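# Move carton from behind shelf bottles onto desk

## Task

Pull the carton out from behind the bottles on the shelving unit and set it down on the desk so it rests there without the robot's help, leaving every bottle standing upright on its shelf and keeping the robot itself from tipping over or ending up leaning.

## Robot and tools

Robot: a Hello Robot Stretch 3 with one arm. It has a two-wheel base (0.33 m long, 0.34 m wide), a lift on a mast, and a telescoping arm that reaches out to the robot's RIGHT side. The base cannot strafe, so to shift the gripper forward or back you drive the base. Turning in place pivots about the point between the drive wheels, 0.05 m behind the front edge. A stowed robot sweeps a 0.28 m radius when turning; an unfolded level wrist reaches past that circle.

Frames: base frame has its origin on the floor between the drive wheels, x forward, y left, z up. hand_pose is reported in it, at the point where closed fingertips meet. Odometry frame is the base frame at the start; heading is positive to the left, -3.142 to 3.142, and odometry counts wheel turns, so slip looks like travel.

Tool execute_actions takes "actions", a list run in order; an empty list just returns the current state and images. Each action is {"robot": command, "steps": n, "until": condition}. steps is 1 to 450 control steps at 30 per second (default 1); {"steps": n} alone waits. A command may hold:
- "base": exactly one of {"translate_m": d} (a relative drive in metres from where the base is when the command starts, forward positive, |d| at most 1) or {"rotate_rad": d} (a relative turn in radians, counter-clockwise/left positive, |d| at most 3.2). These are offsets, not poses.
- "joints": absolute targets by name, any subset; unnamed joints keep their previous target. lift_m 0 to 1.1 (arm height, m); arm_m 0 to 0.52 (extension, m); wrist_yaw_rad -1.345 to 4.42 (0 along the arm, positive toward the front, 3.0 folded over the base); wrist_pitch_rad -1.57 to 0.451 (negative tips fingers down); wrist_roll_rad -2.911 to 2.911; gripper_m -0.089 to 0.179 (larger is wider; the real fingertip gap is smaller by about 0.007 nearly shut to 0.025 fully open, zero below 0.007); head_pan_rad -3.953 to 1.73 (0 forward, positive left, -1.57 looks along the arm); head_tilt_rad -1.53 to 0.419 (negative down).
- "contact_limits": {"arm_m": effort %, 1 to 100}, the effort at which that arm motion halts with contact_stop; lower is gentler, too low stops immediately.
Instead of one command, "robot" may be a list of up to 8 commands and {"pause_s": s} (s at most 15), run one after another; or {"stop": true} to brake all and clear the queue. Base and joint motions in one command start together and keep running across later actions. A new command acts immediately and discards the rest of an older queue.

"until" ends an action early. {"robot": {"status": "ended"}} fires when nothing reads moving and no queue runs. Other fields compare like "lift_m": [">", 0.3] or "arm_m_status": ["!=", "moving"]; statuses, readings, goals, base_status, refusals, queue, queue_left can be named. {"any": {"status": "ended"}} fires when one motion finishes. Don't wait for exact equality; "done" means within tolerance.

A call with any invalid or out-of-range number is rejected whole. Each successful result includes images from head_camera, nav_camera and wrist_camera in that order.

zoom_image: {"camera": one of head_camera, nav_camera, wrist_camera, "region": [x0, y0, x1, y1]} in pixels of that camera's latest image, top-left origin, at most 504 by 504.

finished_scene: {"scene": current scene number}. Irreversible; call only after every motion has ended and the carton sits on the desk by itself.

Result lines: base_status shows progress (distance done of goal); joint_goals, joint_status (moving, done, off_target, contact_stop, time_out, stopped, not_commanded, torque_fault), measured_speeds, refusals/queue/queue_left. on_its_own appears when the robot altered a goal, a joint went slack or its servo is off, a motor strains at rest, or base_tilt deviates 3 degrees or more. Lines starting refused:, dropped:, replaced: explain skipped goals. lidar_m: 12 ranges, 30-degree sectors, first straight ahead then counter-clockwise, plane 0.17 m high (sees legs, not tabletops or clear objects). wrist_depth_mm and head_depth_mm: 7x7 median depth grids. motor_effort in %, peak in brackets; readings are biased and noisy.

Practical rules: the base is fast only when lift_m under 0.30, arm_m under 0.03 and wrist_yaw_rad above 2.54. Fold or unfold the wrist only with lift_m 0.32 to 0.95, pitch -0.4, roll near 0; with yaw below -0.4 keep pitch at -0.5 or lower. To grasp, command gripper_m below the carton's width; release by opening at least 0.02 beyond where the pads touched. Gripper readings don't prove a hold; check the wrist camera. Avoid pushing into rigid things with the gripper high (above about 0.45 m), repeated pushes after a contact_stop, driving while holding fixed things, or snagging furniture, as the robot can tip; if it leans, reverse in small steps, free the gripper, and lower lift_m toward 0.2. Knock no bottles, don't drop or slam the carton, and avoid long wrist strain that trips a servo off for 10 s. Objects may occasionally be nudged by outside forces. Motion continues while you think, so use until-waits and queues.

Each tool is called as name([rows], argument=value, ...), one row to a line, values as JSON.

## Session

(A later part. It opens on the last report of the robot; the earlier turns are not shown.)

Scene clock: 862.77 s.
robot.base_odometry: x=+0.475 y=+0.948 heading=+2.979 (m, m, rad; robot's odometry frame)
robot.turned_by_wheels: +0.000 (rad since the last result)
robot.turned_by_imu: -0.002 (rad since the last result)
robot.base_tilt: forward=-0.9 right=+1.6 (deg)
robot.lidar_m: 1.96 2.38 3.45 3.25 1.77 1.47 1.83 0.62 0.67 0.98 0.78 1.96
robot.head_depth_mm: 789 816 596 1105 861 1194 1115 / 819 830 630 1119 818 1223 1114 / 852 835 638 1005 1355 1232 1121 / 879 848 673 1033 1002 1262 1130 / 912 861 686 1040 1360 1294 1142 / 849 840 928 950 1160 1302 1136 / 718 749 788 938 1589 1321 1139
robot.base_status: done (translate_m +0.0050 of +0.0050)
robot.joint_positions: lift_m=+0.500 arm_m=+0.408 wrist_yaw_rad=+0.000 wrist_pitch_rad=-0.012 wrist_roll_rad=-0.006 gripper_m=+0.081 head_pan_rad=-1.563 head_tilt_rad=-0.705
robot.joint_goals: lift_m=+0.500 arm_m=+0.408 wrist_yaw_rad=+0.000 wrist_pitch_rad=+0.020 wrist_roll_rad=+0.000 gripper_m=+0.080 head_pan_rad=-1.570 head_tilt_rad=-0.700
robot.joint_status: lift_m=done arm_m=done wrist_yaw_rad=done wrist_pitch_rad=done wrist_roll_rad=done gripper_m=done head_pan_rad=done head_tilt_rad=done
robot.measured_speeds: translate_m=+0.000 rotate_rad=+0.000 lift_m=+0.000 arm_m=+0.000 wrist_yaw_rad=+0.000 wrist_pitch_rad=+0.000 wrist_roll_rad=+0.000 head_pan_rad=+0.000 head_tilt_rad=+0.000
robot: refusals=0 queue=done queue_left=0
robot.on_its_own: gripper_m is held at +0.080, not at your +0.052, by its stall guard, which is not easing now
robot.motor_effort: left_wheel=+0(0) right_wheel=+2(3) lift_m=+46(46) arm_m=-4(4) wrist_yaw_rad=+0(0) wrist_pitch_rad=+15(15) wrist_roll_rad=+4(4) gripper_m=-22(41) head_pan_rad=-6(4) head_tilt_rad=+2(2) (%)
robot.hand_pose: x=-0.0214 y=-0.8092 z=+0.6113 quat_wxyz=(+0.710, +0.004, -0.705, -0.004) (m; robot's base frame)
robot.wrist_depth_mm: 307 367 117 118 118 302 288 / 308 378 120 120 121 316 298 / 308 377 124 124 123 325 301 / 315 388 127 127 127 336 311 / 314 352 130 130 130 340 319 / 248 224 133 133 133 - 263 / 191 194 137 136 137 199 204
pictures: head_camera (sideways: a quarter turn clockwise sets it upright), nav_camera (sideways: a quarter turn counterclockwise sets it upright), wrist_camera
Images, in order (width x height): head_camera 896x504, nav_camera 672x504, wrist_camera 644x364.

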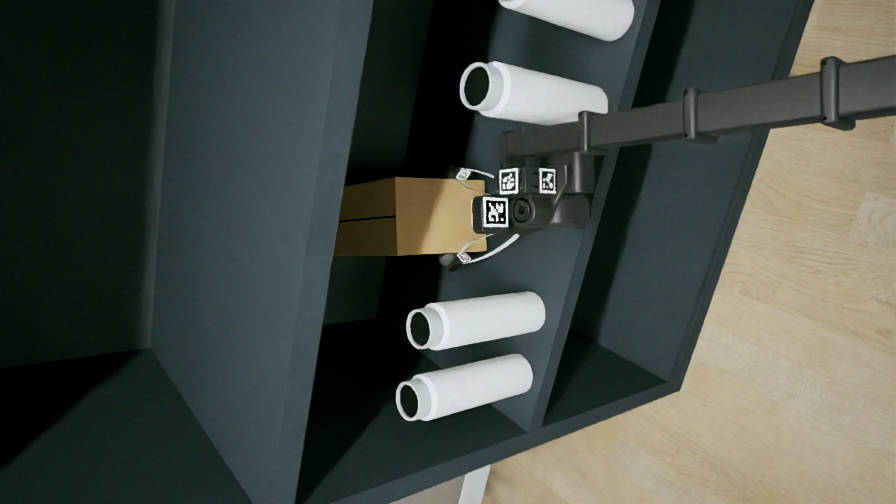

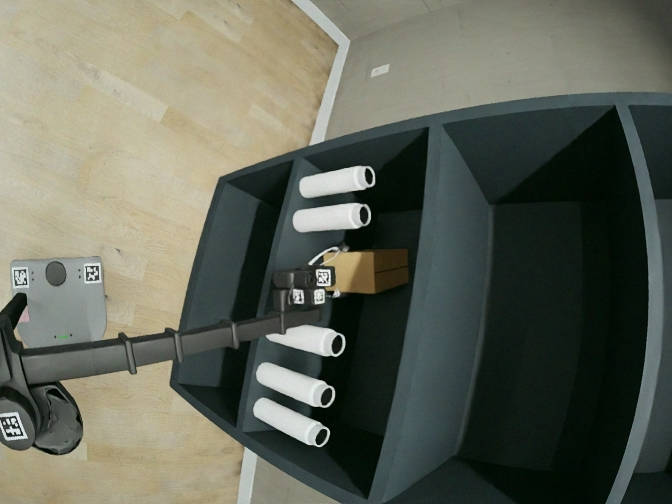

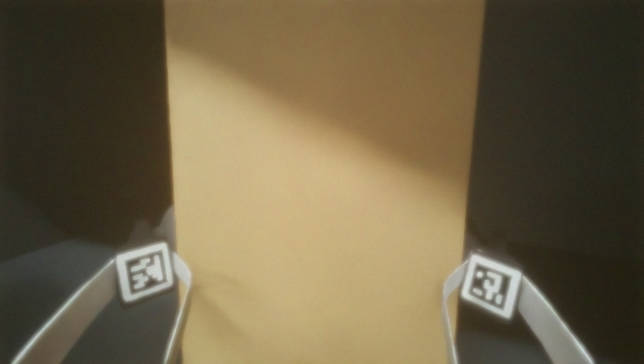

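execute_actions([
  {"robot": {"joints": {"lift_m": 0.488, "arm_m": 0.30}}, "steps": 120, "until": {"robot": {"status": "ended"}}},
])

Scene clock: 984.67 s.
robot.base_odometry: x=+0.475 y=+0.948 heading=+2.979 (m, m, rad; robot's odometry frame)
robot.turned_by_wheels: +0.000 (rad since the last result)
robot.turned_by_imu: -0.001 (rad since the last result)
robot.base_tilt: forward=-0.9 right=+1.6 (deg)
robot.lidar_m: 1.97 2.38 3.45 3.23 1.77 1.47 1.82 0.62 0.67 0.98 0.78 1.96
robot.head_depth_mm: 789 818 597 1110 862 1206 1111 / 820 826 629 1117 845 1222 1106 / 849 838 636 914 936 1222 1134 / 878 847 675 919 984 1259 1138 / 909 858 685 1040 1358 1287 1134 / 844 836 925 955 1162 1308 1143 / 721 751 789 945 1592 1331 1148
robot.base_status: done (translate_m +0.0050 of +0.0050)
robot.joint_positions: lift_m=+0.488 arm_m=+0.300 wrist_yaw_rad=+0.000 wrist_pitch_rad=-0.011 wrist_roll_rad=-0.006 gripper_m=+0.081 head_pan_rad=-1.563 head_tilt_rad=-0.705
robot.joint_goals: lift_m=+0.488 arm_m=+0.300 wrist_yaw_rad=+0.000 wrist_pitch_rad=+0.020 wrist_roll_rad=+0.000 gripper_m=+0.080 head_pan_rad=-1.570 head_tilt_rad=-0.700
robot.joint_status: lift_m=done arm_m=done wrist_yaw_rad=done wrist_pitch_rad=done wrist_roll_rad=done gripper_m=done head_pan_rad=done head_tilt_rad=done
robot.measured_speeds: translate_m=+0.000 rotate_rad=+0.000 lift_m=+0.000 arm_m=+0.000 wrist_yaw_rad=+0.000 wrist_pitch_rad=+0.000 wrist_roll_rad=+0.000 head_pan_rad=+0.000 head_tilt_rad=+0.000
robot: refusals=0 queue=done queue_left=0
robot.on_its_own: gripper_m is held at +0.080, not at your +0.052, by its stall guard, which is not easing now
robot.motor_effort: left_wheel=+0(0) right_wheel=+3(2) lift_m=+28(45) arm_m=-4(7) wrist_yaw_rad=+0(0) wrist_pitch_rad=+14(15) wrist_roll_rad=+3(3) gripper_m=-22(22) head_pan_rad=-5(5) head_tilt_rad=+2(2) (%)
robot.hand_pose: x=-0.0214 y=-0.7012 z=+0.6002 quat_wxyz=(+0.710, +0.004, -0.705, -0.004) (m; robot's base frame)
robot.wrist_depth_mm: 341 390 113 114 114 388 365 / 251 395 118 117 117 395 373 / 156 420 121 121 121 419 384 / 155 423 125 125 125 422 397 / 155 326 128 129 129 374 348 / 153 206 133 133 134 - 242 / - 180 138 138 139 185 187
pictures: head_camera (sideways: a quarter turn clockwise sets it upright), nav_camera (sideways: a quarter turn counterclockwise sets it upright), wrist_camera
Images, in order (width x height): head_camera 896x504, nav_camera 672x504, wrist_camera 644x364.

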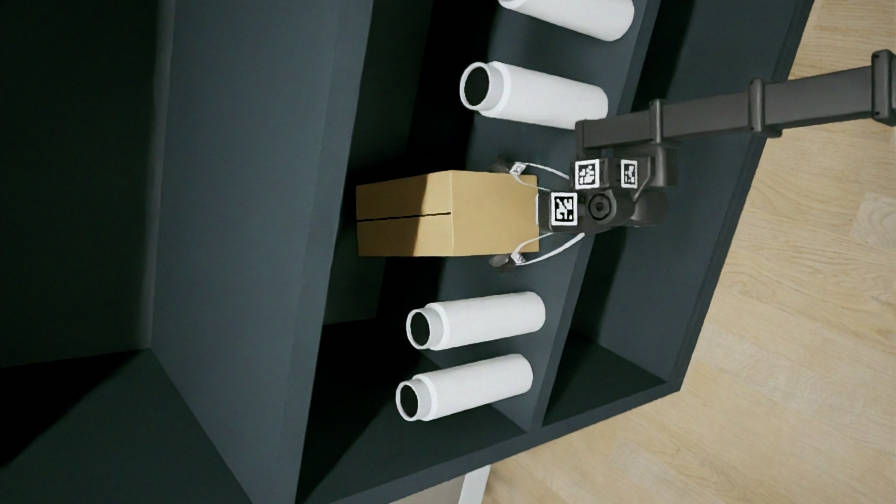

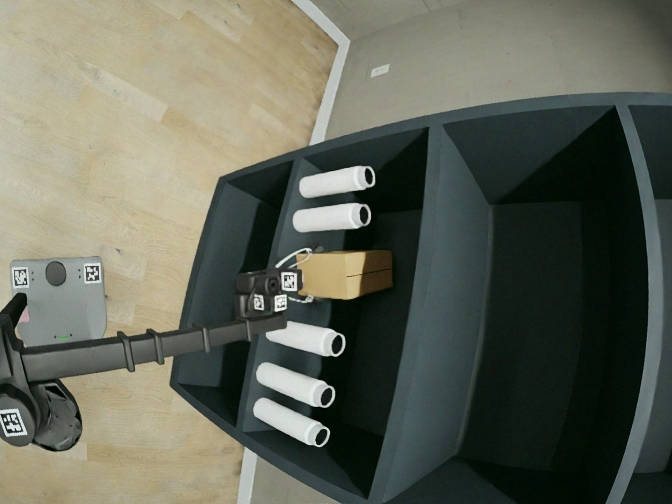

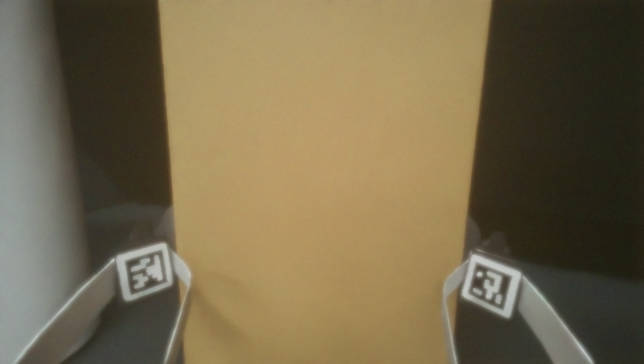

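execute_actions([
  {"robot": {"base": {"translate_m": 0.02}, "joints": {"arm_m": 0.17, "head_tilt_rad": -0.8}}, "steps": 120, "until": {"robot": {"status": "ended"}}},
])

Scene clock: 1035.63 s.
robot.base_odometry: x=+0.455 y=+0.951 heading=+2.979 (m, m, rad; robot's odometry frame)
robot.turned_by_wheels: +0.000 (rad since the last result)
robot.turned_by_imu: -0.001 (rad since the last result)
robot.base_tilt: forward=-0.9 right=+1.6 (deg)
robot.lidar_m: 1.95 2.36 3.45 3.28 1.75 1.49 1.84 0.64 0.72 0.95 0.77 1.94
robot.head_depth_mm: 805 656 1077 984 909 1197 1108 / 829 663 1127 994 1107 1209 1100 / 857 667 1150 800 1313 1205 1108 / 879 675 1189 828 1330 1259 1104 / 902 681 1177 958 1395 1274 1112 / 823 691 945 990 1366 1284 1113 / 700 702 834 1695 1501 1289 1119
robot.base_status: done (translate_m +0.0200 of +0.0200)
robot.joint_positions: lift_m=+0.488 arm_m=+0.170 wrist_yaw_rad=+0.000 wrist_pitch_rad=-0.011 wrist_roll_rad=-0.006 gripper_m=+0.081 head_pan_rad=-1.563 head_tilt_rad=-0.790
robot.joint_goals: lift_m=+0.488 arm_m=+0.170 wrist_yaw_rad=+0.000 wrist_pitch_rad=+0.020 wrist_roll_rad=+0.000 gripper_m=+0.080 head_pan_rad=-1.570 head_tilt_rad=-0.800
robot.joint_status: lift_m=done arm_m=done wrist_yaw_rad=done wrist_pitch_rad=done wrist_roll_rad=done gripper_m=done head_pan_rad=done head_tilt_rad=done
robot.measured_speeds: translate_m=+0.000 rotate_rad=+0.000 lift_m=+0.000 arm_m=+0.000 wrist_yaw_rad=+0.000 wrist_pitch_rad=+0.000 wrist_roll_rad=+0.000 head_pan_rad=+0.000 head_tilt_rad=+0.000
robot: refusals=0 queue=done queue_left=0
robot.on_its_own: gripper_m is held at +0.080, not at your +0.052, by its stall guard, which is not easing now
robot.motor_effort: left_wheel=+0(2) right_wheel=+2(6) lift_m=+28(28) arm_m=-4(4) wrist_yaw_rad=-1(1) wrist_pitch_rad=+14(14) wrist_roll_rad=+4(3) gripper_m=-22(22) head_pan_rad=-4(5) head_tilt_rad=-4(12) (%)
robot.hand_pose: x=-0.0214 y=-0.5712 z=+0.6002 quat_wxyz=(+0.710, +0.004, -0.705, -0.004) (m; robot's base frame)
robot.wrist_depth_mm: 261 227 115 114 115 494 467 / 267 235 118 118 117 501 474 / 276 246 121 121 121 527 158 / 289 256 125 125 125 533 155 / 294 291 129 129 129 379 157 / 290 239 134 133 133 - 157 / 369 476 138 138 138 185 154
pictures: head_camera (sideways: a quarter turn clockwise sets it upright), nav_camera (sideways: a quarter turn counterclockwise sets it upright), wrist_camera
Images, in order (width x height): head_camera 896x504, nav_camera 672x504, wrist_camera 644x364.

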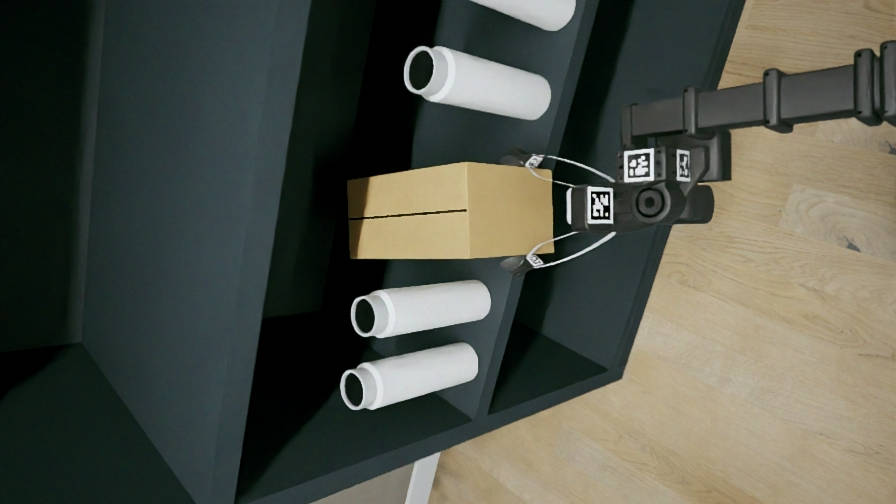

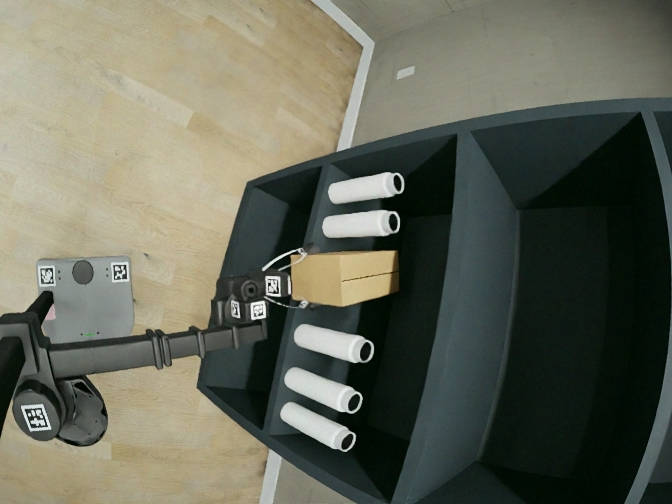

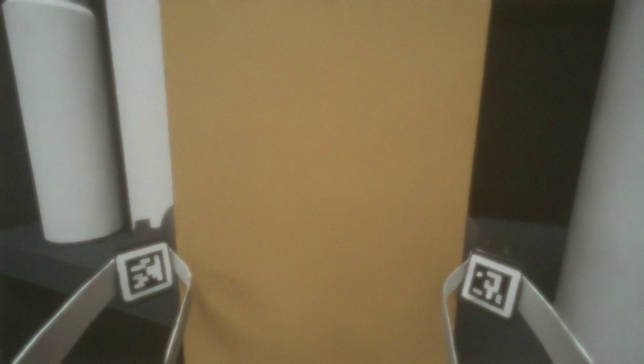

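zoom_image(camera="head_camera", region=[320, 20, 760, 440])

Region (320, 20, 760, 440) of head_camera's 896x504 image, scaled by 1.145, with more detail than that image has; it fills the top 481 rows of this view, and the rest is white.

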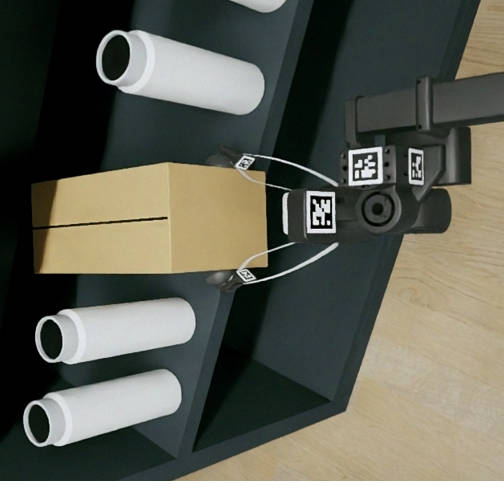

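execute_actions([
  {"robot": {"joints": {"arm_m": 0.138, "lift_m": 0.481}}, "steps": 120, "until": {"robot": {"status": "ended"}}},
  {"robot": {"joints": {"gripper_m": 0.17}}, "steps": 60, "until": {"robot": {"status": "ended"}}},
])

Scene clock: 1097.50 s.
robot.base_odometry: x=+0.455 y=+0.951 heading=+2.979 (m, m, rad; robot's odometry frame)
robot.turned_by_wheels: +0.000 (rad since the last result)
robot.turned_by_imu: -0.001 (rad since the last result)
robot.base_tilt: forward=-0.9 right=+1.6 (deg)
robot.lidar_m: 1.94 2.37 3.76 3.29 1.75 1.48 1.83 0.64 0.72 0.95 0.77 1.94
robot.head_depth_mm: 801 656 1075 992 914 1196 1090 / 827 659 1130 989 1285 1217 1097 / 855 667 1160 806 1289 - 1104 / 879 671 1203 835 1310 1264 1109 / 903 682 1179 959 1387 1272 1112 / 826 692 945 990 1367 1280 1116 / 699 702 835 1700 1501 1288 1118
robot.base_status: done (translate_m +0.0200 of +0.0200)
robot.joint_positions: lift_m=+0.481 arm_m=+0.138 wrist_yaw_rad=+0.000 wrist_pitch_rad=-0.004 wrist_roll_rad=-0.006 gripper_m=+0.170 head_pan_rad=-1.563 head_tilt_rad=-0.790
robot.joint_goals: lift_m=+0.481 arm_m=+0.138 wrist_yaw_rad=+0.000 wrist_pitch_rad=+0.020 wrist_roll_rad=+0.000 gripper_m=+0.170 head_pan_rad=-1.570 head_tilt_rad=-0.800
robot.joint_status: lift_m=done arm_m=done wrist_yaw_rad=done wrist_pitch_rad=done wrist_roll_rad=done gripper_m=done head_pan_rad=done head_tilt_rad=done
robot.measured_speeds: translate_m=+0.000 rotate_rad=+0.000 lift_m=+0.000 arm_m=+0.000 wrist_yaw_rad=+0.000 wrist_pitch_rad=+0.000 wrist_roll_rad=+0.000 head_pan_rad=+0.000 head_tilt_rad=+0.000
robot: refusals=0 queue=done queue_left=0
robot.motor_effort: left_wheel=+0(1) right_wheel=+2(2) lift_m=+28(28) arm_m=-5(6) wrist_yaw_rad=-2(1) wrist_pitch_rad=+11(14) wrist_roll_rad=+3(4) gripper_m=+0(96) head_pan_rad=-4(6) head_tilt_rad=-4(4) (%)
robot.hand_pose: x=-0.0214 y=-0.5394 z=+0.5949 quat_wxyz=(+0.710, +0.002, -0.705, -0.002) (m; robot's base frame)
robot.wrist_depth_mm: 291 264 114 114 115 514 160 / 296 302 118 118 119 535 162 / 327 311 122 122 122 537 164 / 353 314 126 126 127 518 166 / 327 293 131 131 132 335 170 / 367 490 135 137 137 232 171 / 408 505 141 142 143 186 173
pictures: head_camera (sideways: a quarter turn clockwise sets it upright), nav_camera (sideways: a quarter turn counterclockwise sets it upright), wrist_camera
Images, in order (width x height): head_camera 896x504, nav_camera 672x504, wrist_camera 644x364.

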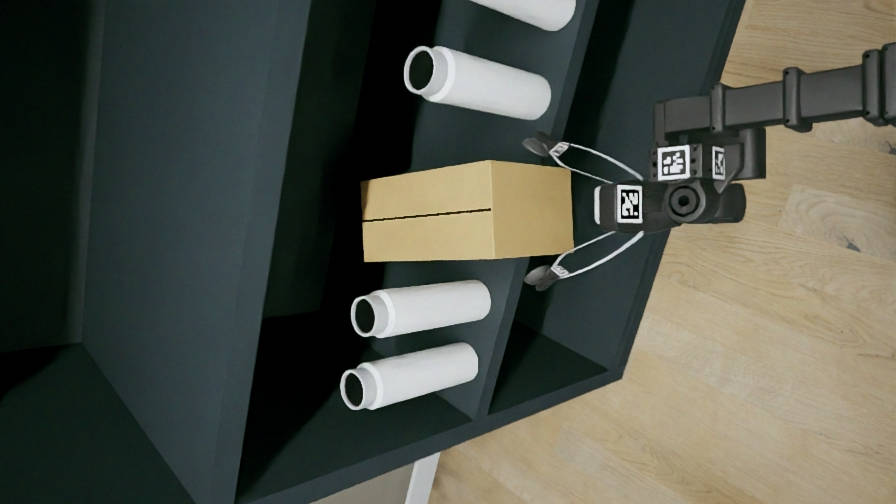

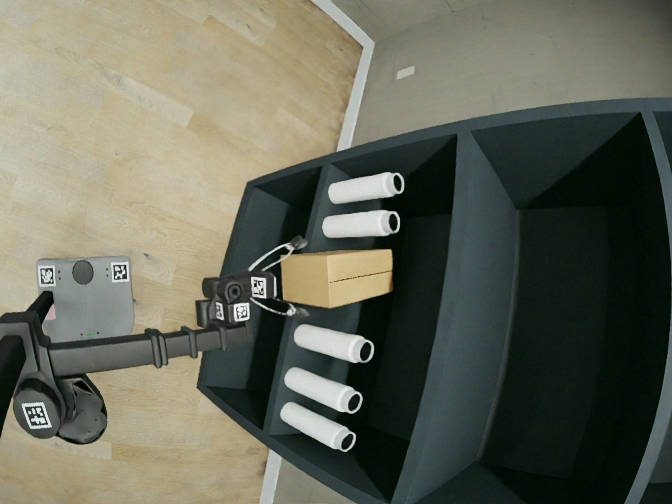

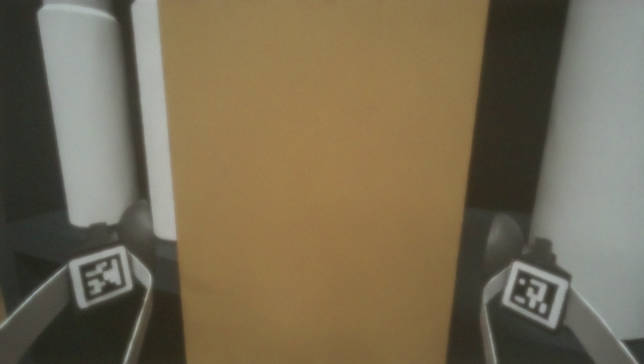

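execute_actions(actions=[])

Scene clock: 1135.70 s.
robot.base_odometry: x=+0.455 y=+0.951 heading=+2.979 (m, m, rad; robot's odometry frame)
robot.turned_by_wheels: +0.000 (rad since the last result)
robot.turned_by_imu: -0.001 (rad since the last result)
robot.base_tilt: forward=-0.9 right=+1.6 (deg)
robot.lidar_m: 1.95 2.36 3.76 3.29 1.76 1.49 1.84 0.64 0.72 0.94 0.77 1.94
robot.head_depth_mm: 803 653 1075 988 910 1194 1094 / 827 660 1132 992 1286 1227 1102 / 853 667 1155 806 1297 - 1098 / 882 672 1205 835 1316 1270 1110 / 906 681 1177 957 1386 1266 1115 / 827 691 946 993 1364 1275 1115 / 697 702 833 1700 1498 1285 1115
robot.base_status: done (translate_m +0.0200 of +0.0200)
robot.joint_positions: lift_m=+0.481 arm_m=+0.138 wrist_yaw_rad=+0.000 wrist_pitch_rad=-0.004 wrist_roll_rad=-0.006 gripper_m=+0.170 head_pan_rad=-1.563 head_tilt_rad=-0.790
robot.joint_goals: lift_m=+0.481 arm_m=+0.138 wrist_yaw_rad=+0.000 wrist_pitch_rad=+0.020 wrist_roll_rad=+0.000 gripper_m=+0.170 head_pan_rad=-1.570 head_tilt_rad=-0.800
robot.joint_status: lift_m=done arm_m=done wrist_yaw_rad=done wrist_pitch_rad=done wrist_roll_rad=done gripper_m=done head_pan_rad=done head_tilt_rad=done
robot.measured_speeds: translate_m=+0.000 rotate_rad=+0.000 lift_m=+0.000 arm_m=+0.000 wrist_yaw_rad=+0.000 wrist_pitch_rad=+0.000 wrist_roll_rad=+0.000 head_pan_rad=+0.000 head_tilt_rad=+0.000
robot: refusals=0 queue=done queue_left=0
robot.motor_effort: left_wheel=+0(0) right_wheel=+1(2) lift_m=+27(27) arm_m=-4(5) wrist_yaw_rad=+0(1) wrist_pitch_rad=+11(11) wrist_roll_rad=+4(4) gripper_m=+1(0) head_pan_rad=-5(5) head_tilt_rad=-4(4) (%)
robot.hand_pose: x=-0.0214 y=-0.5394 z=+0.5949 quat_wxyz=(+0.710, +0.002, -0.705, -0.002) (m; robot's base frame)
robot.wrist_depth_mm: 289 263 114 114 115 520 161 / 297 300 117 118 118 530 161 / 329 309 122 122 123 548 164 / 347 315 126 127 128 523 166 / 327 289 130 132 132 331 169 / 366 487 135 136 137 232 171 / 407 512 141 142 143 187 172
pictures: head_camera (sideways: a quarter turn clockwise sets it upright), nav_camera (sideways: a quarter turn counterclockwise sets it upright), wrist_camera
Images, in order (width x height): head_camera 896x504, nav_camera 672x504, wrist_camera 644x364.

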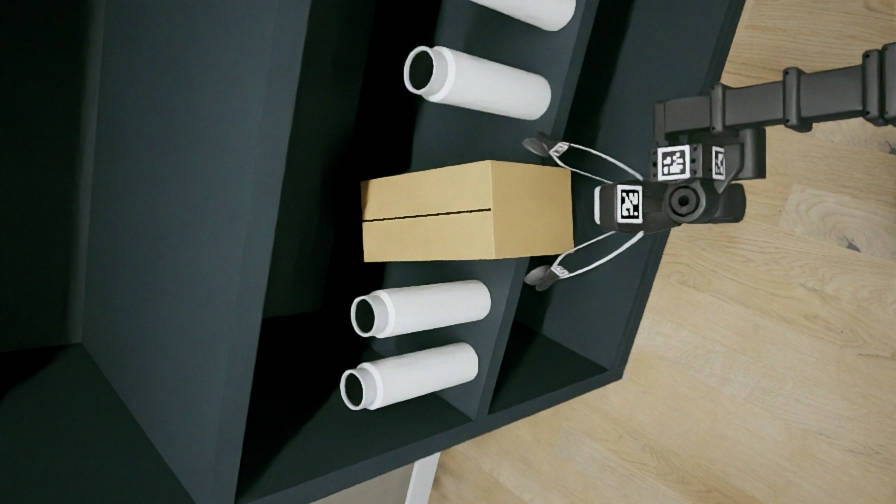

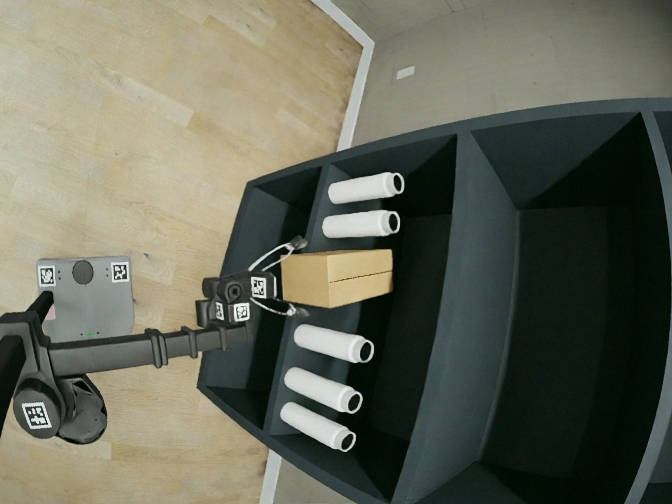

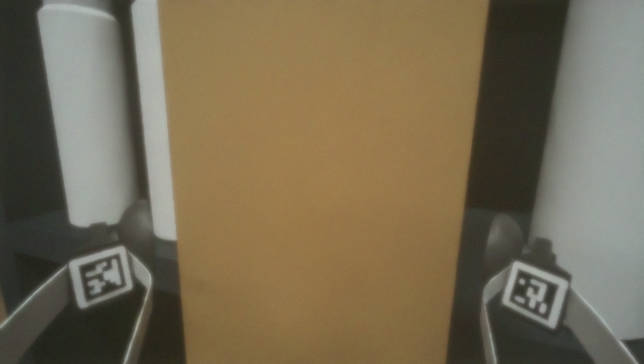

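execute_actions([
  {"robot": [{"joints": {"arm_m": 0.08, "gripper_m": 0.179}}, {"joints": {"lift_m": 0.80, "wrist_pitch_rad": -1.0, "head_tilt_rad": -0.6}}, {"joints": {"arm_m": 0.27}, "contact_limits": {"arm_m": 25}}], "steps": 450, "until": {"robot": {"status": "ended"}}},
])

Scene clock: 1186.53 s.
robot.base_odometry: x=+0.455 y=+0.951 heading=+2.979 (m, m, rad; robot's odometry frame)
robot.turned_by_wheels: +0.000 (rad since the last result)
robot.turned_by_imu: -0.002 (rad since the last result)
robot.base_tilt: forward=-0.9 right=+1.6 (deg)
robot.lidar_m: 1.95 2.36 3.75 3.28 1.76 1.48 1.84 0.64 0.72 0.95 0.78 1.94
robot.head_depth_mm: 786 873 700 1106 - - 1082 / 817 905 710 595 822 1203 1116 / 844 932 715 1165 - 1218 1143 / 873 964 721 1232 844 1234 1170 / 910 990 731 1191 945 1317 1183 / 809 864 781 936 978 1270 1176 / 692 727 744 863 1664 1414 1187
robot.base_status: done (translate_m +0.0200 of +0.0200)
robot.joint_positions: lift_m=+0.800 arm_m=+0.270 wrist_yaw_rad=+0.000 wrist_pitch_rad=-1.006 wrist_roll_rad=-0.006 gripper_m=+0.179 head_pan_rad=-1.563 head_tilt_rad=-0.606
robot.joint_goals: lift_m=+0.800 arm_m=+0.270 wrist_yaw_rad=+0.000 wrist_pitch_rad=-1.000 wrist_roll_rad=+0.000 gripper_m=+0.179 head_pan_rad=-1.570 head_tilt_rad=-0.600
robot.joint_status: lift_m=done arm_m=done wrist_yaw_rad=done wrist_pitch_rad=done wrist_roll_rad=done gripper_m=done head_pan_rad=done head_tilt_rad=done
robot.measured_speeds: translate_m=+0.000 rotate_rad=+0.000 lift_m=+0.000 arm_m=+0.000 wrist_yaw_rad=+0.000 wrist_pitch_rad=+0.000 wrist_roll_rad=+0.000 head_pan_rad=+0.000 head_tilt_rad=+0.000
robot: refusals=0 queue=done queue_left=0
robot.motor_effort: left_wheel=+0(1) right_wheel=+2(2) lift_m=+45(46) arm_m=+3(5) wrist_yaw_rad=+0(0) wrist_pitch_rad=+3(11) wrist_roll_rad=+3(3) gripper_m=+0(55) head_pan_rad=-5(5) head_tilt_rad=+3(17) (%)
robot.contact_limits: arm_m 25 (drawing in: default 34, maximum 55; extending or still: default 45, maximum 74)
robot.hand_pose: x=-0.0216 y=-0.5316 z=+0.7091 quat_wxyz=(+0.621, +0.342, -0.618, -0.340) (m; robot's base frame)
robot.wrist_depth_mm: 255 211 217 210 425 443 442 / 340 275 202 195 200 414 413 / 949 385 185 182 188 381 159 / 905 843 173 171 174 252 160 / 900 908 161 161 163 275 198 / 854 824 817 251 756 739 285 / 791 813 798 788 793 773 546
pictures: head_camera (sideways: a quarter turn clockwise sets it upright), nav_camera (sideways: a quarter turn counterclockwise sets it upright), wrist_camera
Images, in order (width x height): head_camera 896x504, nav_camera 672x504, wrist_camera 644x364.

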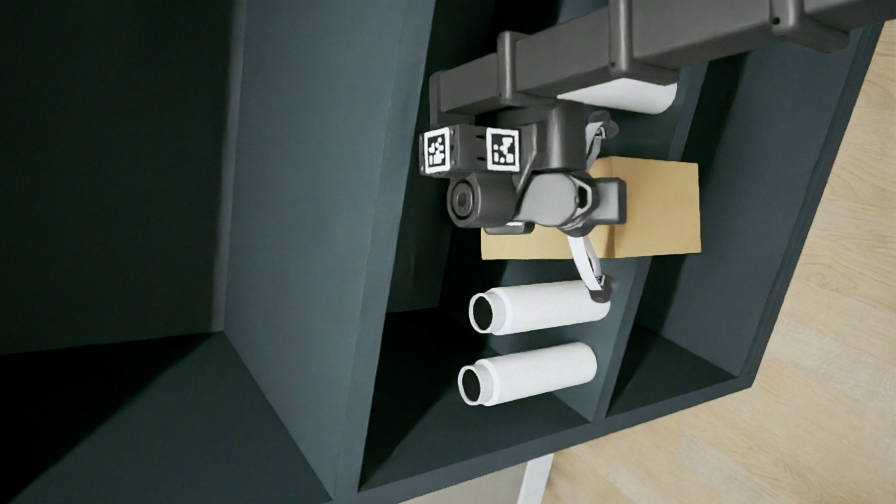

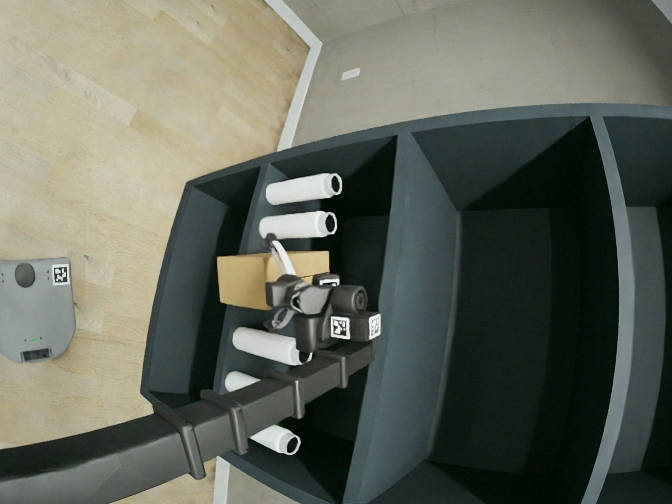

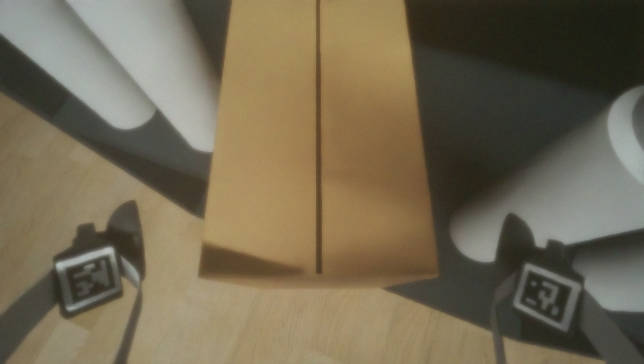

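execute_actions([
  {"robot": {"joints": {"arm_m": 0.335}, "contact_limits": {"arm_m": 25}}, "steps": 300, "until": {"robot": {"status": "ended"}}},
])

Scene clock: 1272.57 s.
robot.base_odometry: x=+0.455 y=+0.951 heading=+2.979 (m, m, rad; robot's odometry frame)
robot.turned_by_wheels: +0.000 (rad since the last result)
robot.turned_by_imu: -0.001 (rad since the last result)
robot.base_tilt: forward=-0.9 right=+1.6 (deg)
robot.lidar_m: 1.95 2.36 3.46 3.28 1.76 1.49 1.84 0.64 0.72 0.95 0.77 1.94
robot.head_depth_mm: 787 873 702 1100 - - 1092 / 817 906 708 - 960 1201 1123 / 844 933 716 - 738 1213 1143 / 880 967 724 1235 790 1245 1177 / 908 987 728 1188 943 1311 1176 / 812 863 780 935 982 1278 1185 / 689 729 743 856 1683 1406 1189
robot.base_status: done (translate_m +0.0200 of +0.0200)
robot.joint_positions: lift_m=+0.800 arm_m=+0.335 wrist_yaw_rad=+0.000 wrist_pitch_rad=-1.006 wrist_roll_rad=-0.006 gripper_m=+0.179 head_pan_rad=-1.563 head_tilt_rad=-0.606
robot.joint_goals: lift_m=+0.800 arm_m=+0.335 wrist_yaw_rad=+0.000 wrist_pitch_rad=-1.000 wrist_roll_rad=+0.000 gripper_m=+0.179 head_pan_rad=-1.570 head_tilt_rad=-0.600
robot.joint_status: lift_m=done arm_m=done wrist_yaw_rad=done wrist_pitch_rad=done wrist_roll_rad=done gripper_m=done head_pan_rad=done head_tilt_rad=done
robot.measured_speeds: translate_m=+0.000 rotate_rad=+0.000 lift_m=+0.000 arm_m=+0.000 wrist_yaw_rad=+0.000 wrist_pitch_rad=+0.000 wrist_roll_rad=+0.000 head_pan_rad=+0.000 head_tilt_rad=+0.000
robot: refusals=0 queue=done queue_left=0
robot.motor_effort: left_wheel=+1(1) right_wheel=+2(2) lift_m=+45(45) arm_m=+3(5) wrist_yaw_rad=+0(1) wrist_pitch_rad=+2(3) wrist_roll_rad=+3(3) gripper_m=+0(0) head_pan_rad=-5(5) head_tilt_rad=+2(2) (%)
robot.contact_limits: arm_m 25 (drawing in: default 34, maximum 55; extending or still: default 45, maximum 74)
robot.hand_pose: x=-0.0216 y=-0.5966 z=+0.7091 quat_wxyz=(+0.621, +0.342, -0.617, -0.340) (m; robot's base frame)
robot.wrist_depth_mm: 145 430 216 208 433 446 431 / 159 181 201 195 401 418 410 / 273 212 184 182 187 391 381 / 921 356 173 171 174 366 363 / 881 882 162 161 163 348 188 / 838 808 152 153 153 280 147 / 766 808 144 144 144 303 200
pictures: head_camera (sideways: a quarter turn clockwise sets it upright), nav_camera (sideways: a quarter turn counterclockwise sets it upright), wrist_camera
Images, in order (width x height): head_camera 896x504, nav_camera 672x504, wrist_camera 644x364.

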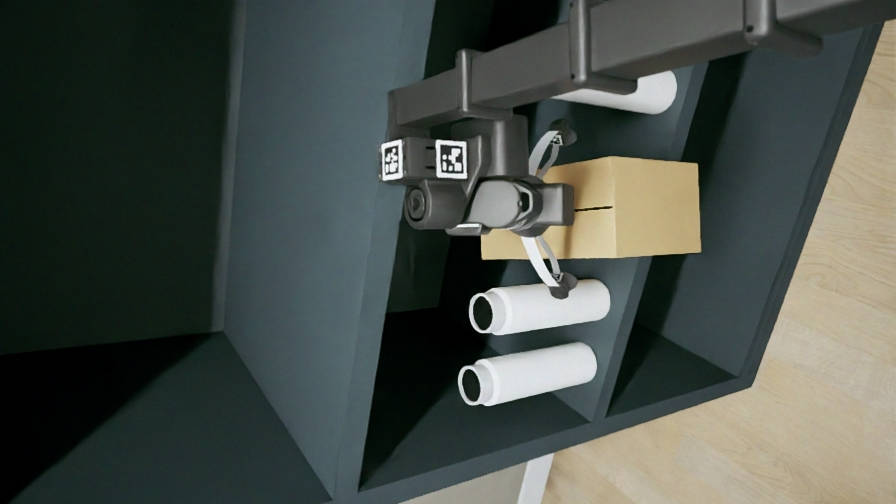

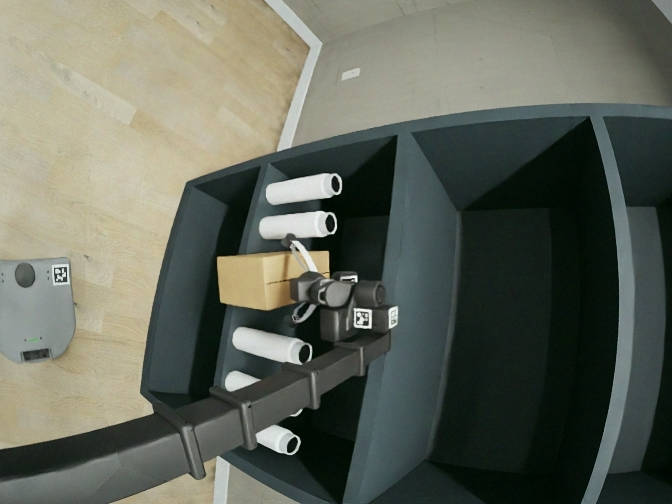

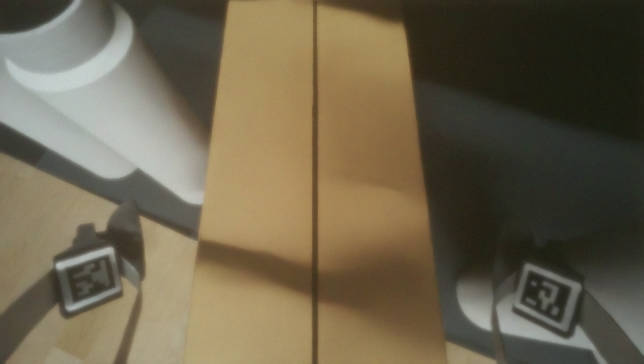

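zoom_image(camera="wrist_camera", region=[160, 0, 480, 120])

zoom_image(camera="head_camera", region=[360, 60, 760, 360])

Region (160, 0, 480, 120) of wrist_camera's 644x364 image, scaled by 1.575; it fills the top 189 rows of this view, and the rest is white.

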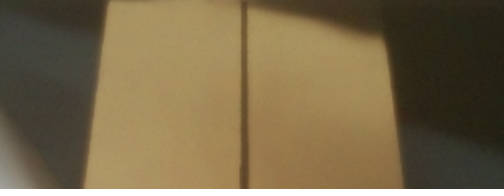

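Region (360, 60, 760, 360) of head_camera's 896x504 image, scaled by 1.260, with more detail than that image has; it fills the top 378 rows of this view, and the rest is white.

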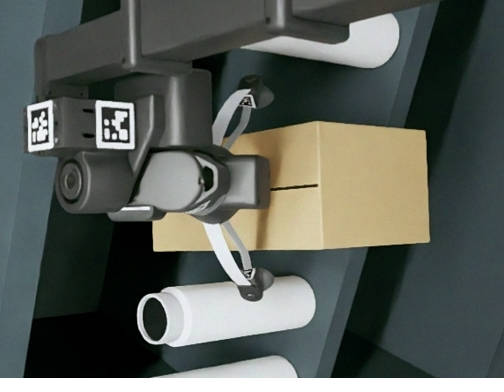

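execute_actions([
  {"robot": {"joints": {"lift_m": 0.775, "wrist_pitch_rad": -0.85}}, "steps": 300, "until": {"robot": {"status": "ended"}}},
])

Scene clock: 1341.70 s.
robot.base_odometry: x=+0.455 y=+0.951 heading=+2.979 (m, m, rad; robot's odometry frame)
robot.turned_by_wheels: +0.000 (rad since the last result)
robot.turned_by_imu: -0.001 (rad since the last result)
robot.base_tilt: forward=-0.9 right=+1.6 (deg)
robot.lidar_m: 1.95 2.36 3.77 3.29 1.75 1.49 1.84 0.64 0.72 0.94 0.78 1.94
robot.head_depth_mm: 787 874 704 1102 1022 - 1094 / 815 905 709 592 962 1208 1124 / 844 928 717 - 736 1206 1151 / 874 968 719 1239 819 1244 1179 / 909 991 729 1191 936 1317 1182 / 812 864 785 936 984 1268 1186 / 690 728 745 858 1682 1408 1185
robot.base_status: done (translate_m +0.0200 of +0.0200)
robot.joint_positions: lift_m=+0.775 arm_m=+0.335 wrist_yaw_rad=+0.000 wrist_pitch_rad=-0.864 wrist_roll_rad=-0.006 gripper_m=+0.179 head_pan_rad=-1.563 head_tilt_rad=-0.606
robot.joint_goals: lift_m=+0.775 arm_m=+0.335 wrist_yaw_rad=+0.000 wrist_pitch_rad=-0.850 wrist_roll_rad=+0.000 gripper_m=+0.179 head_pan_rad=-1.570 head_tilt_rad=-0.600
robot.joint_status: lift_m=done arm_m=done wrist_yaw_rad=done wrist_pitch_rad=done wrist_roll_rad=done gripper_m=done head_pan_rad=done head_tilt_rad=done
robot.measured_speeds: translate_m=+0.000 rotate_rad=+0.000 lift_m=+0.000 arm_m=+0.000 wrist_yaw_rad=+0.000 wrist_pitch_rad=+0.000 wrist_roll_rad=+0.000 head_pan_rad=+0.000 head_tilt_rad=+0.000
robot: refusals=0 queue=done queue_left=0
robot.motor_effort: left_wheel=+0(0) right_wheel=+2(2) lift_m=+27(45) arm_m=+4(4) wrist_yaw_rad=+1(1) wrist_pitch_rad=+7(6) wrist_roll_rad=+3(3) gripper_m=+0(1) head_pan_rad=-6(5) head_tilt_rad=+2(2) (%)
robot.contact_limits: arm_m 25 (drawing in: default 34, maximum 55; extending or still: default 45, maximum 74)
robot.hand_pose: x=-0.0216 y=-0.6278 z=+0.7035 quat_wxyz=(+0.644, +0.297, -0.640, -0.296) (m; robot's base frame)
robot.wrist_depth_mm: 152 421 501 506 484 439 402 / 141 437 215 206 433 455 448 / 152 181 188 186 193 412 409 / 266 207 168 169 175 375 372 / 850 309 155 155 157 351 345 / 861 794 143 143 143 317 316 / 794 786 133 133 133 243 162
pictures: head_camera (sideways: a quarter turn clockwise sets it upright), nav_camera (sideways: a quarter turn counterclockwise sets it upright), wrist_camera
Images, in order (width x height): head_camera 896x504, nav_camera 672x504, wrist_camera 644x364.

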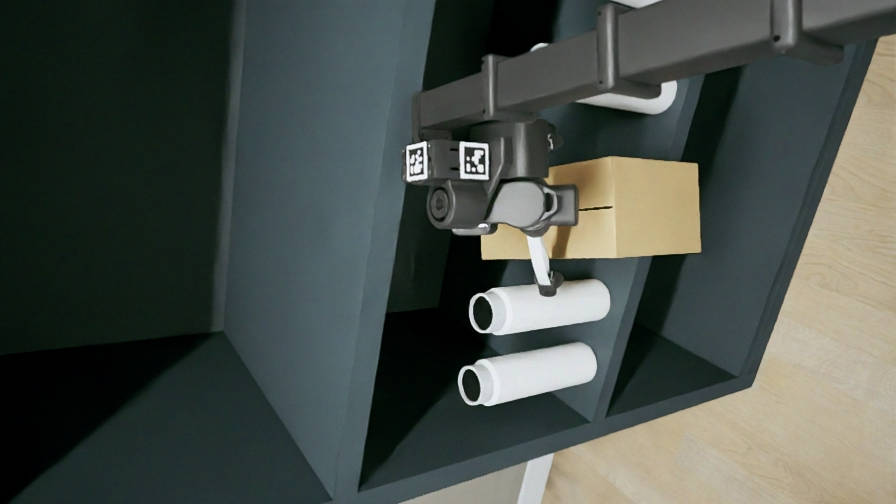

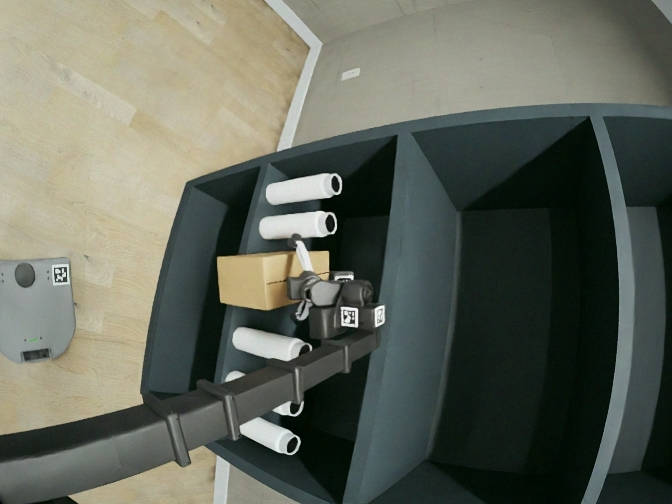

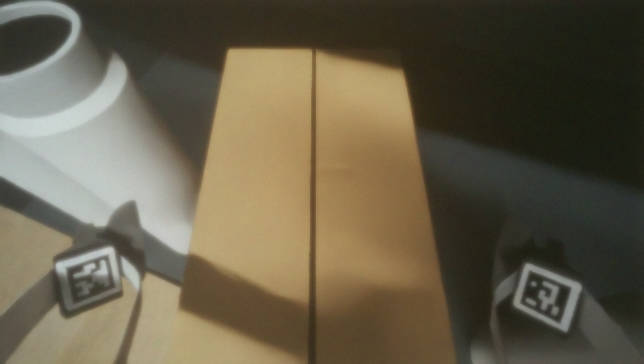

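execute_actions([
  {"robot": [{"joints": {"arm_m": 0.345}, "contact_limits": {"arm_m": 25}}, {"joints": {"lift_m": 0.750}}], "steps": 300, "until": {"robot": {"status": "ended"}}},
])

zoom_image(camera="head_camera", region=[380, 60, 760, 360])

Scene clock: 1363.53 s.
robot.base_odometry: x=+0.455 y=+0.951 heading=+2.979 (m, m, rad; robot's odometry frame)
robot.turned_by_wheels: +0.000 (rad since the last result)
robot.turned_by_imu: -0.001 (rad since the last result)
robot.base_tilt: forward=-0.9 right=+1.6 (deg)
robot.lidar_m: 1.95 2.36 3.47 3.31 1.75 1.49 1.84 0.64 0.72 0.95 0.78 1.94
robot.head_depth_mm: 787 873 700 1116 986 - - / 816 908 709 603 948 1194 1120 / 845 929 716 896 737 1206 1146 / 878 967 722 1241 845 1247 1176 / 905 988 729 1185 940 1320 1180 / 811 866 780 936 983 1277 1175 / 689 728 742 855 1664 1402 1184
robot.base_status: done (translate_m +0.0200 of +0.0200)
robot.joint_positions: lift_m=+0.750 arm_m=+0.345 wrist_yaw_rad=+0.000 wrist_pitch_rad=-0.863 wrist_roll_rad=-0.006 gripper_m=+0.179 head_pan_rad=-1.563 head_tilt_rad=-0.606
robot.joint_goals: lift_m=+0.750 arm_m=+0.345 wrist_yaw_rad=+0.000 wrist_pitch_rad=-0.850 wrist_roll_rad=+0.000 gripper_m=+0.179 head_pan_rad=-1.570 head_tilt_rad=-0.600
robot.joint_status: lift_m=done arm_m=done wrist_yaw_rad=done wrist_pitch_rad=done wrist_roll_rad=done gripper_m=done head_pan_rad=done head_tilt_rad=done
robot.measured_speeds: translate_m=+0.000 rotate_rad=+0.000 lift_m=+0.000 arm_m=+0.000 wrist_yaw_rad=+0.000 wrist_pitch_rad=+0.000 wrist_roll_rad=+0.000 head_pan_rad=+0.000 head_tilt_rad=+0.000
robot: refusals=0 queue=done queue_left=0
robot.motor_effort: left_wheel=+0(0) right_wheel=+2(2) lift_m=+27(27) arm_m=+4(3) wrist_yaw_rad=+0(1) wrist_pitch_rad=+6(6) wrist_roll_rad=+3(3) gripper_m=+1(0) head_pan_rad=-5(5) head_tilt_rad=+2(2) (%)
robot.contact_limits: arm_m 25 (drawing in: default 34, maximum 55; extending or still: default 45, maximum 74)
robot.hand_pose: x=-0.0216 y=-0.6379 z=+0.6786 quat_wxyz=(+0.644, +0.297, -0.640, -0.295) (m; robot's base frame)
robot.wrist_depth_mm: 140 419 472 192 450 430 397 / 133 410 171 170 178 425 414 / 144 180 153 154 157 377 373 / 179 190 140 140 140 345 348 / 328 214 129 128 129 323 317 / 813 121 119 119 119 289 293 / 742 114 110 111 111 219 167
pictures: head_camera (sideways: a quarter turn clockwise sets it upright), nav_camera (sideways: a quarter turn counterclockwise sets it upright), wrist_camera
Images, in order (width x height): head_camera 896x504, nav_camera 672x504, wrist_camera 644x364.

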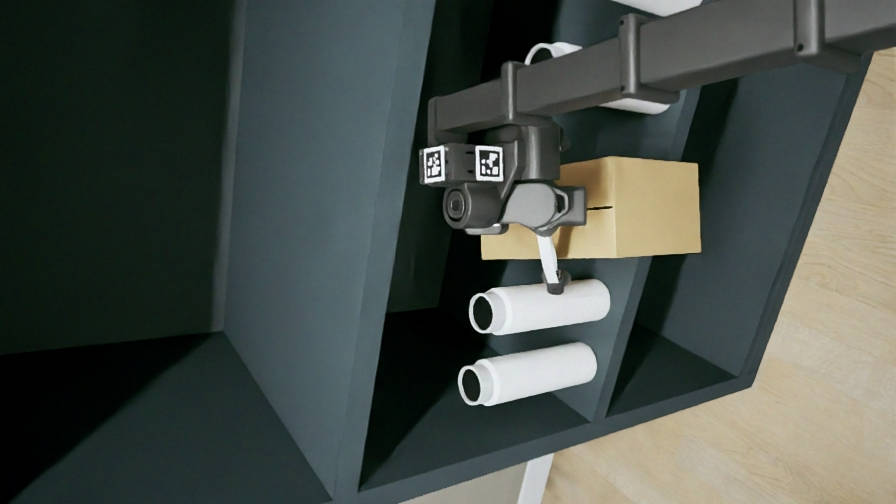

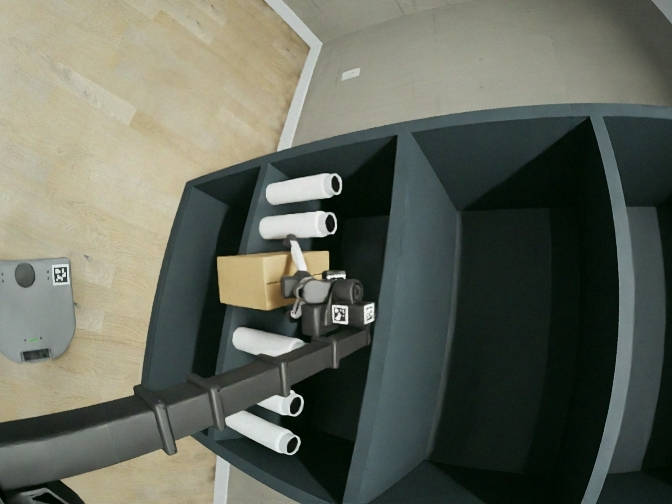

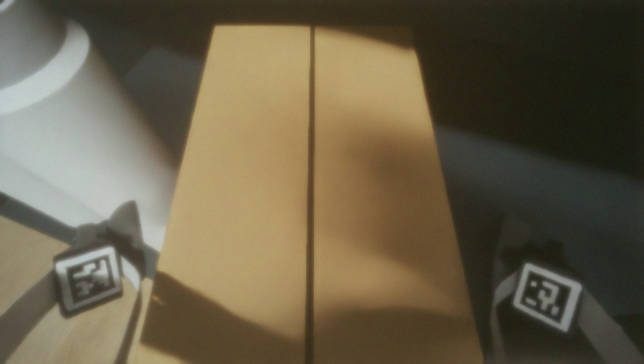

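Region (380, 60, 760, 360) of head_camera's 896x504 image, scaled by 1.326, with more detail than that image has; it fills the top 398 rows of this view, and the rest is white.

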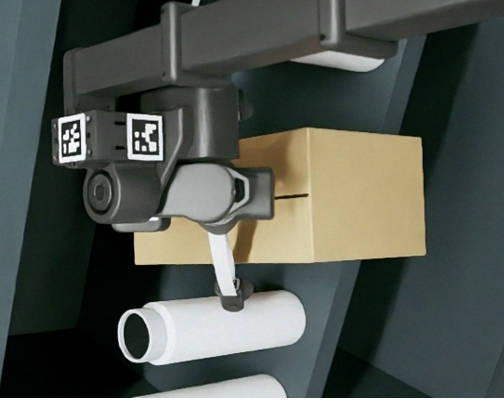

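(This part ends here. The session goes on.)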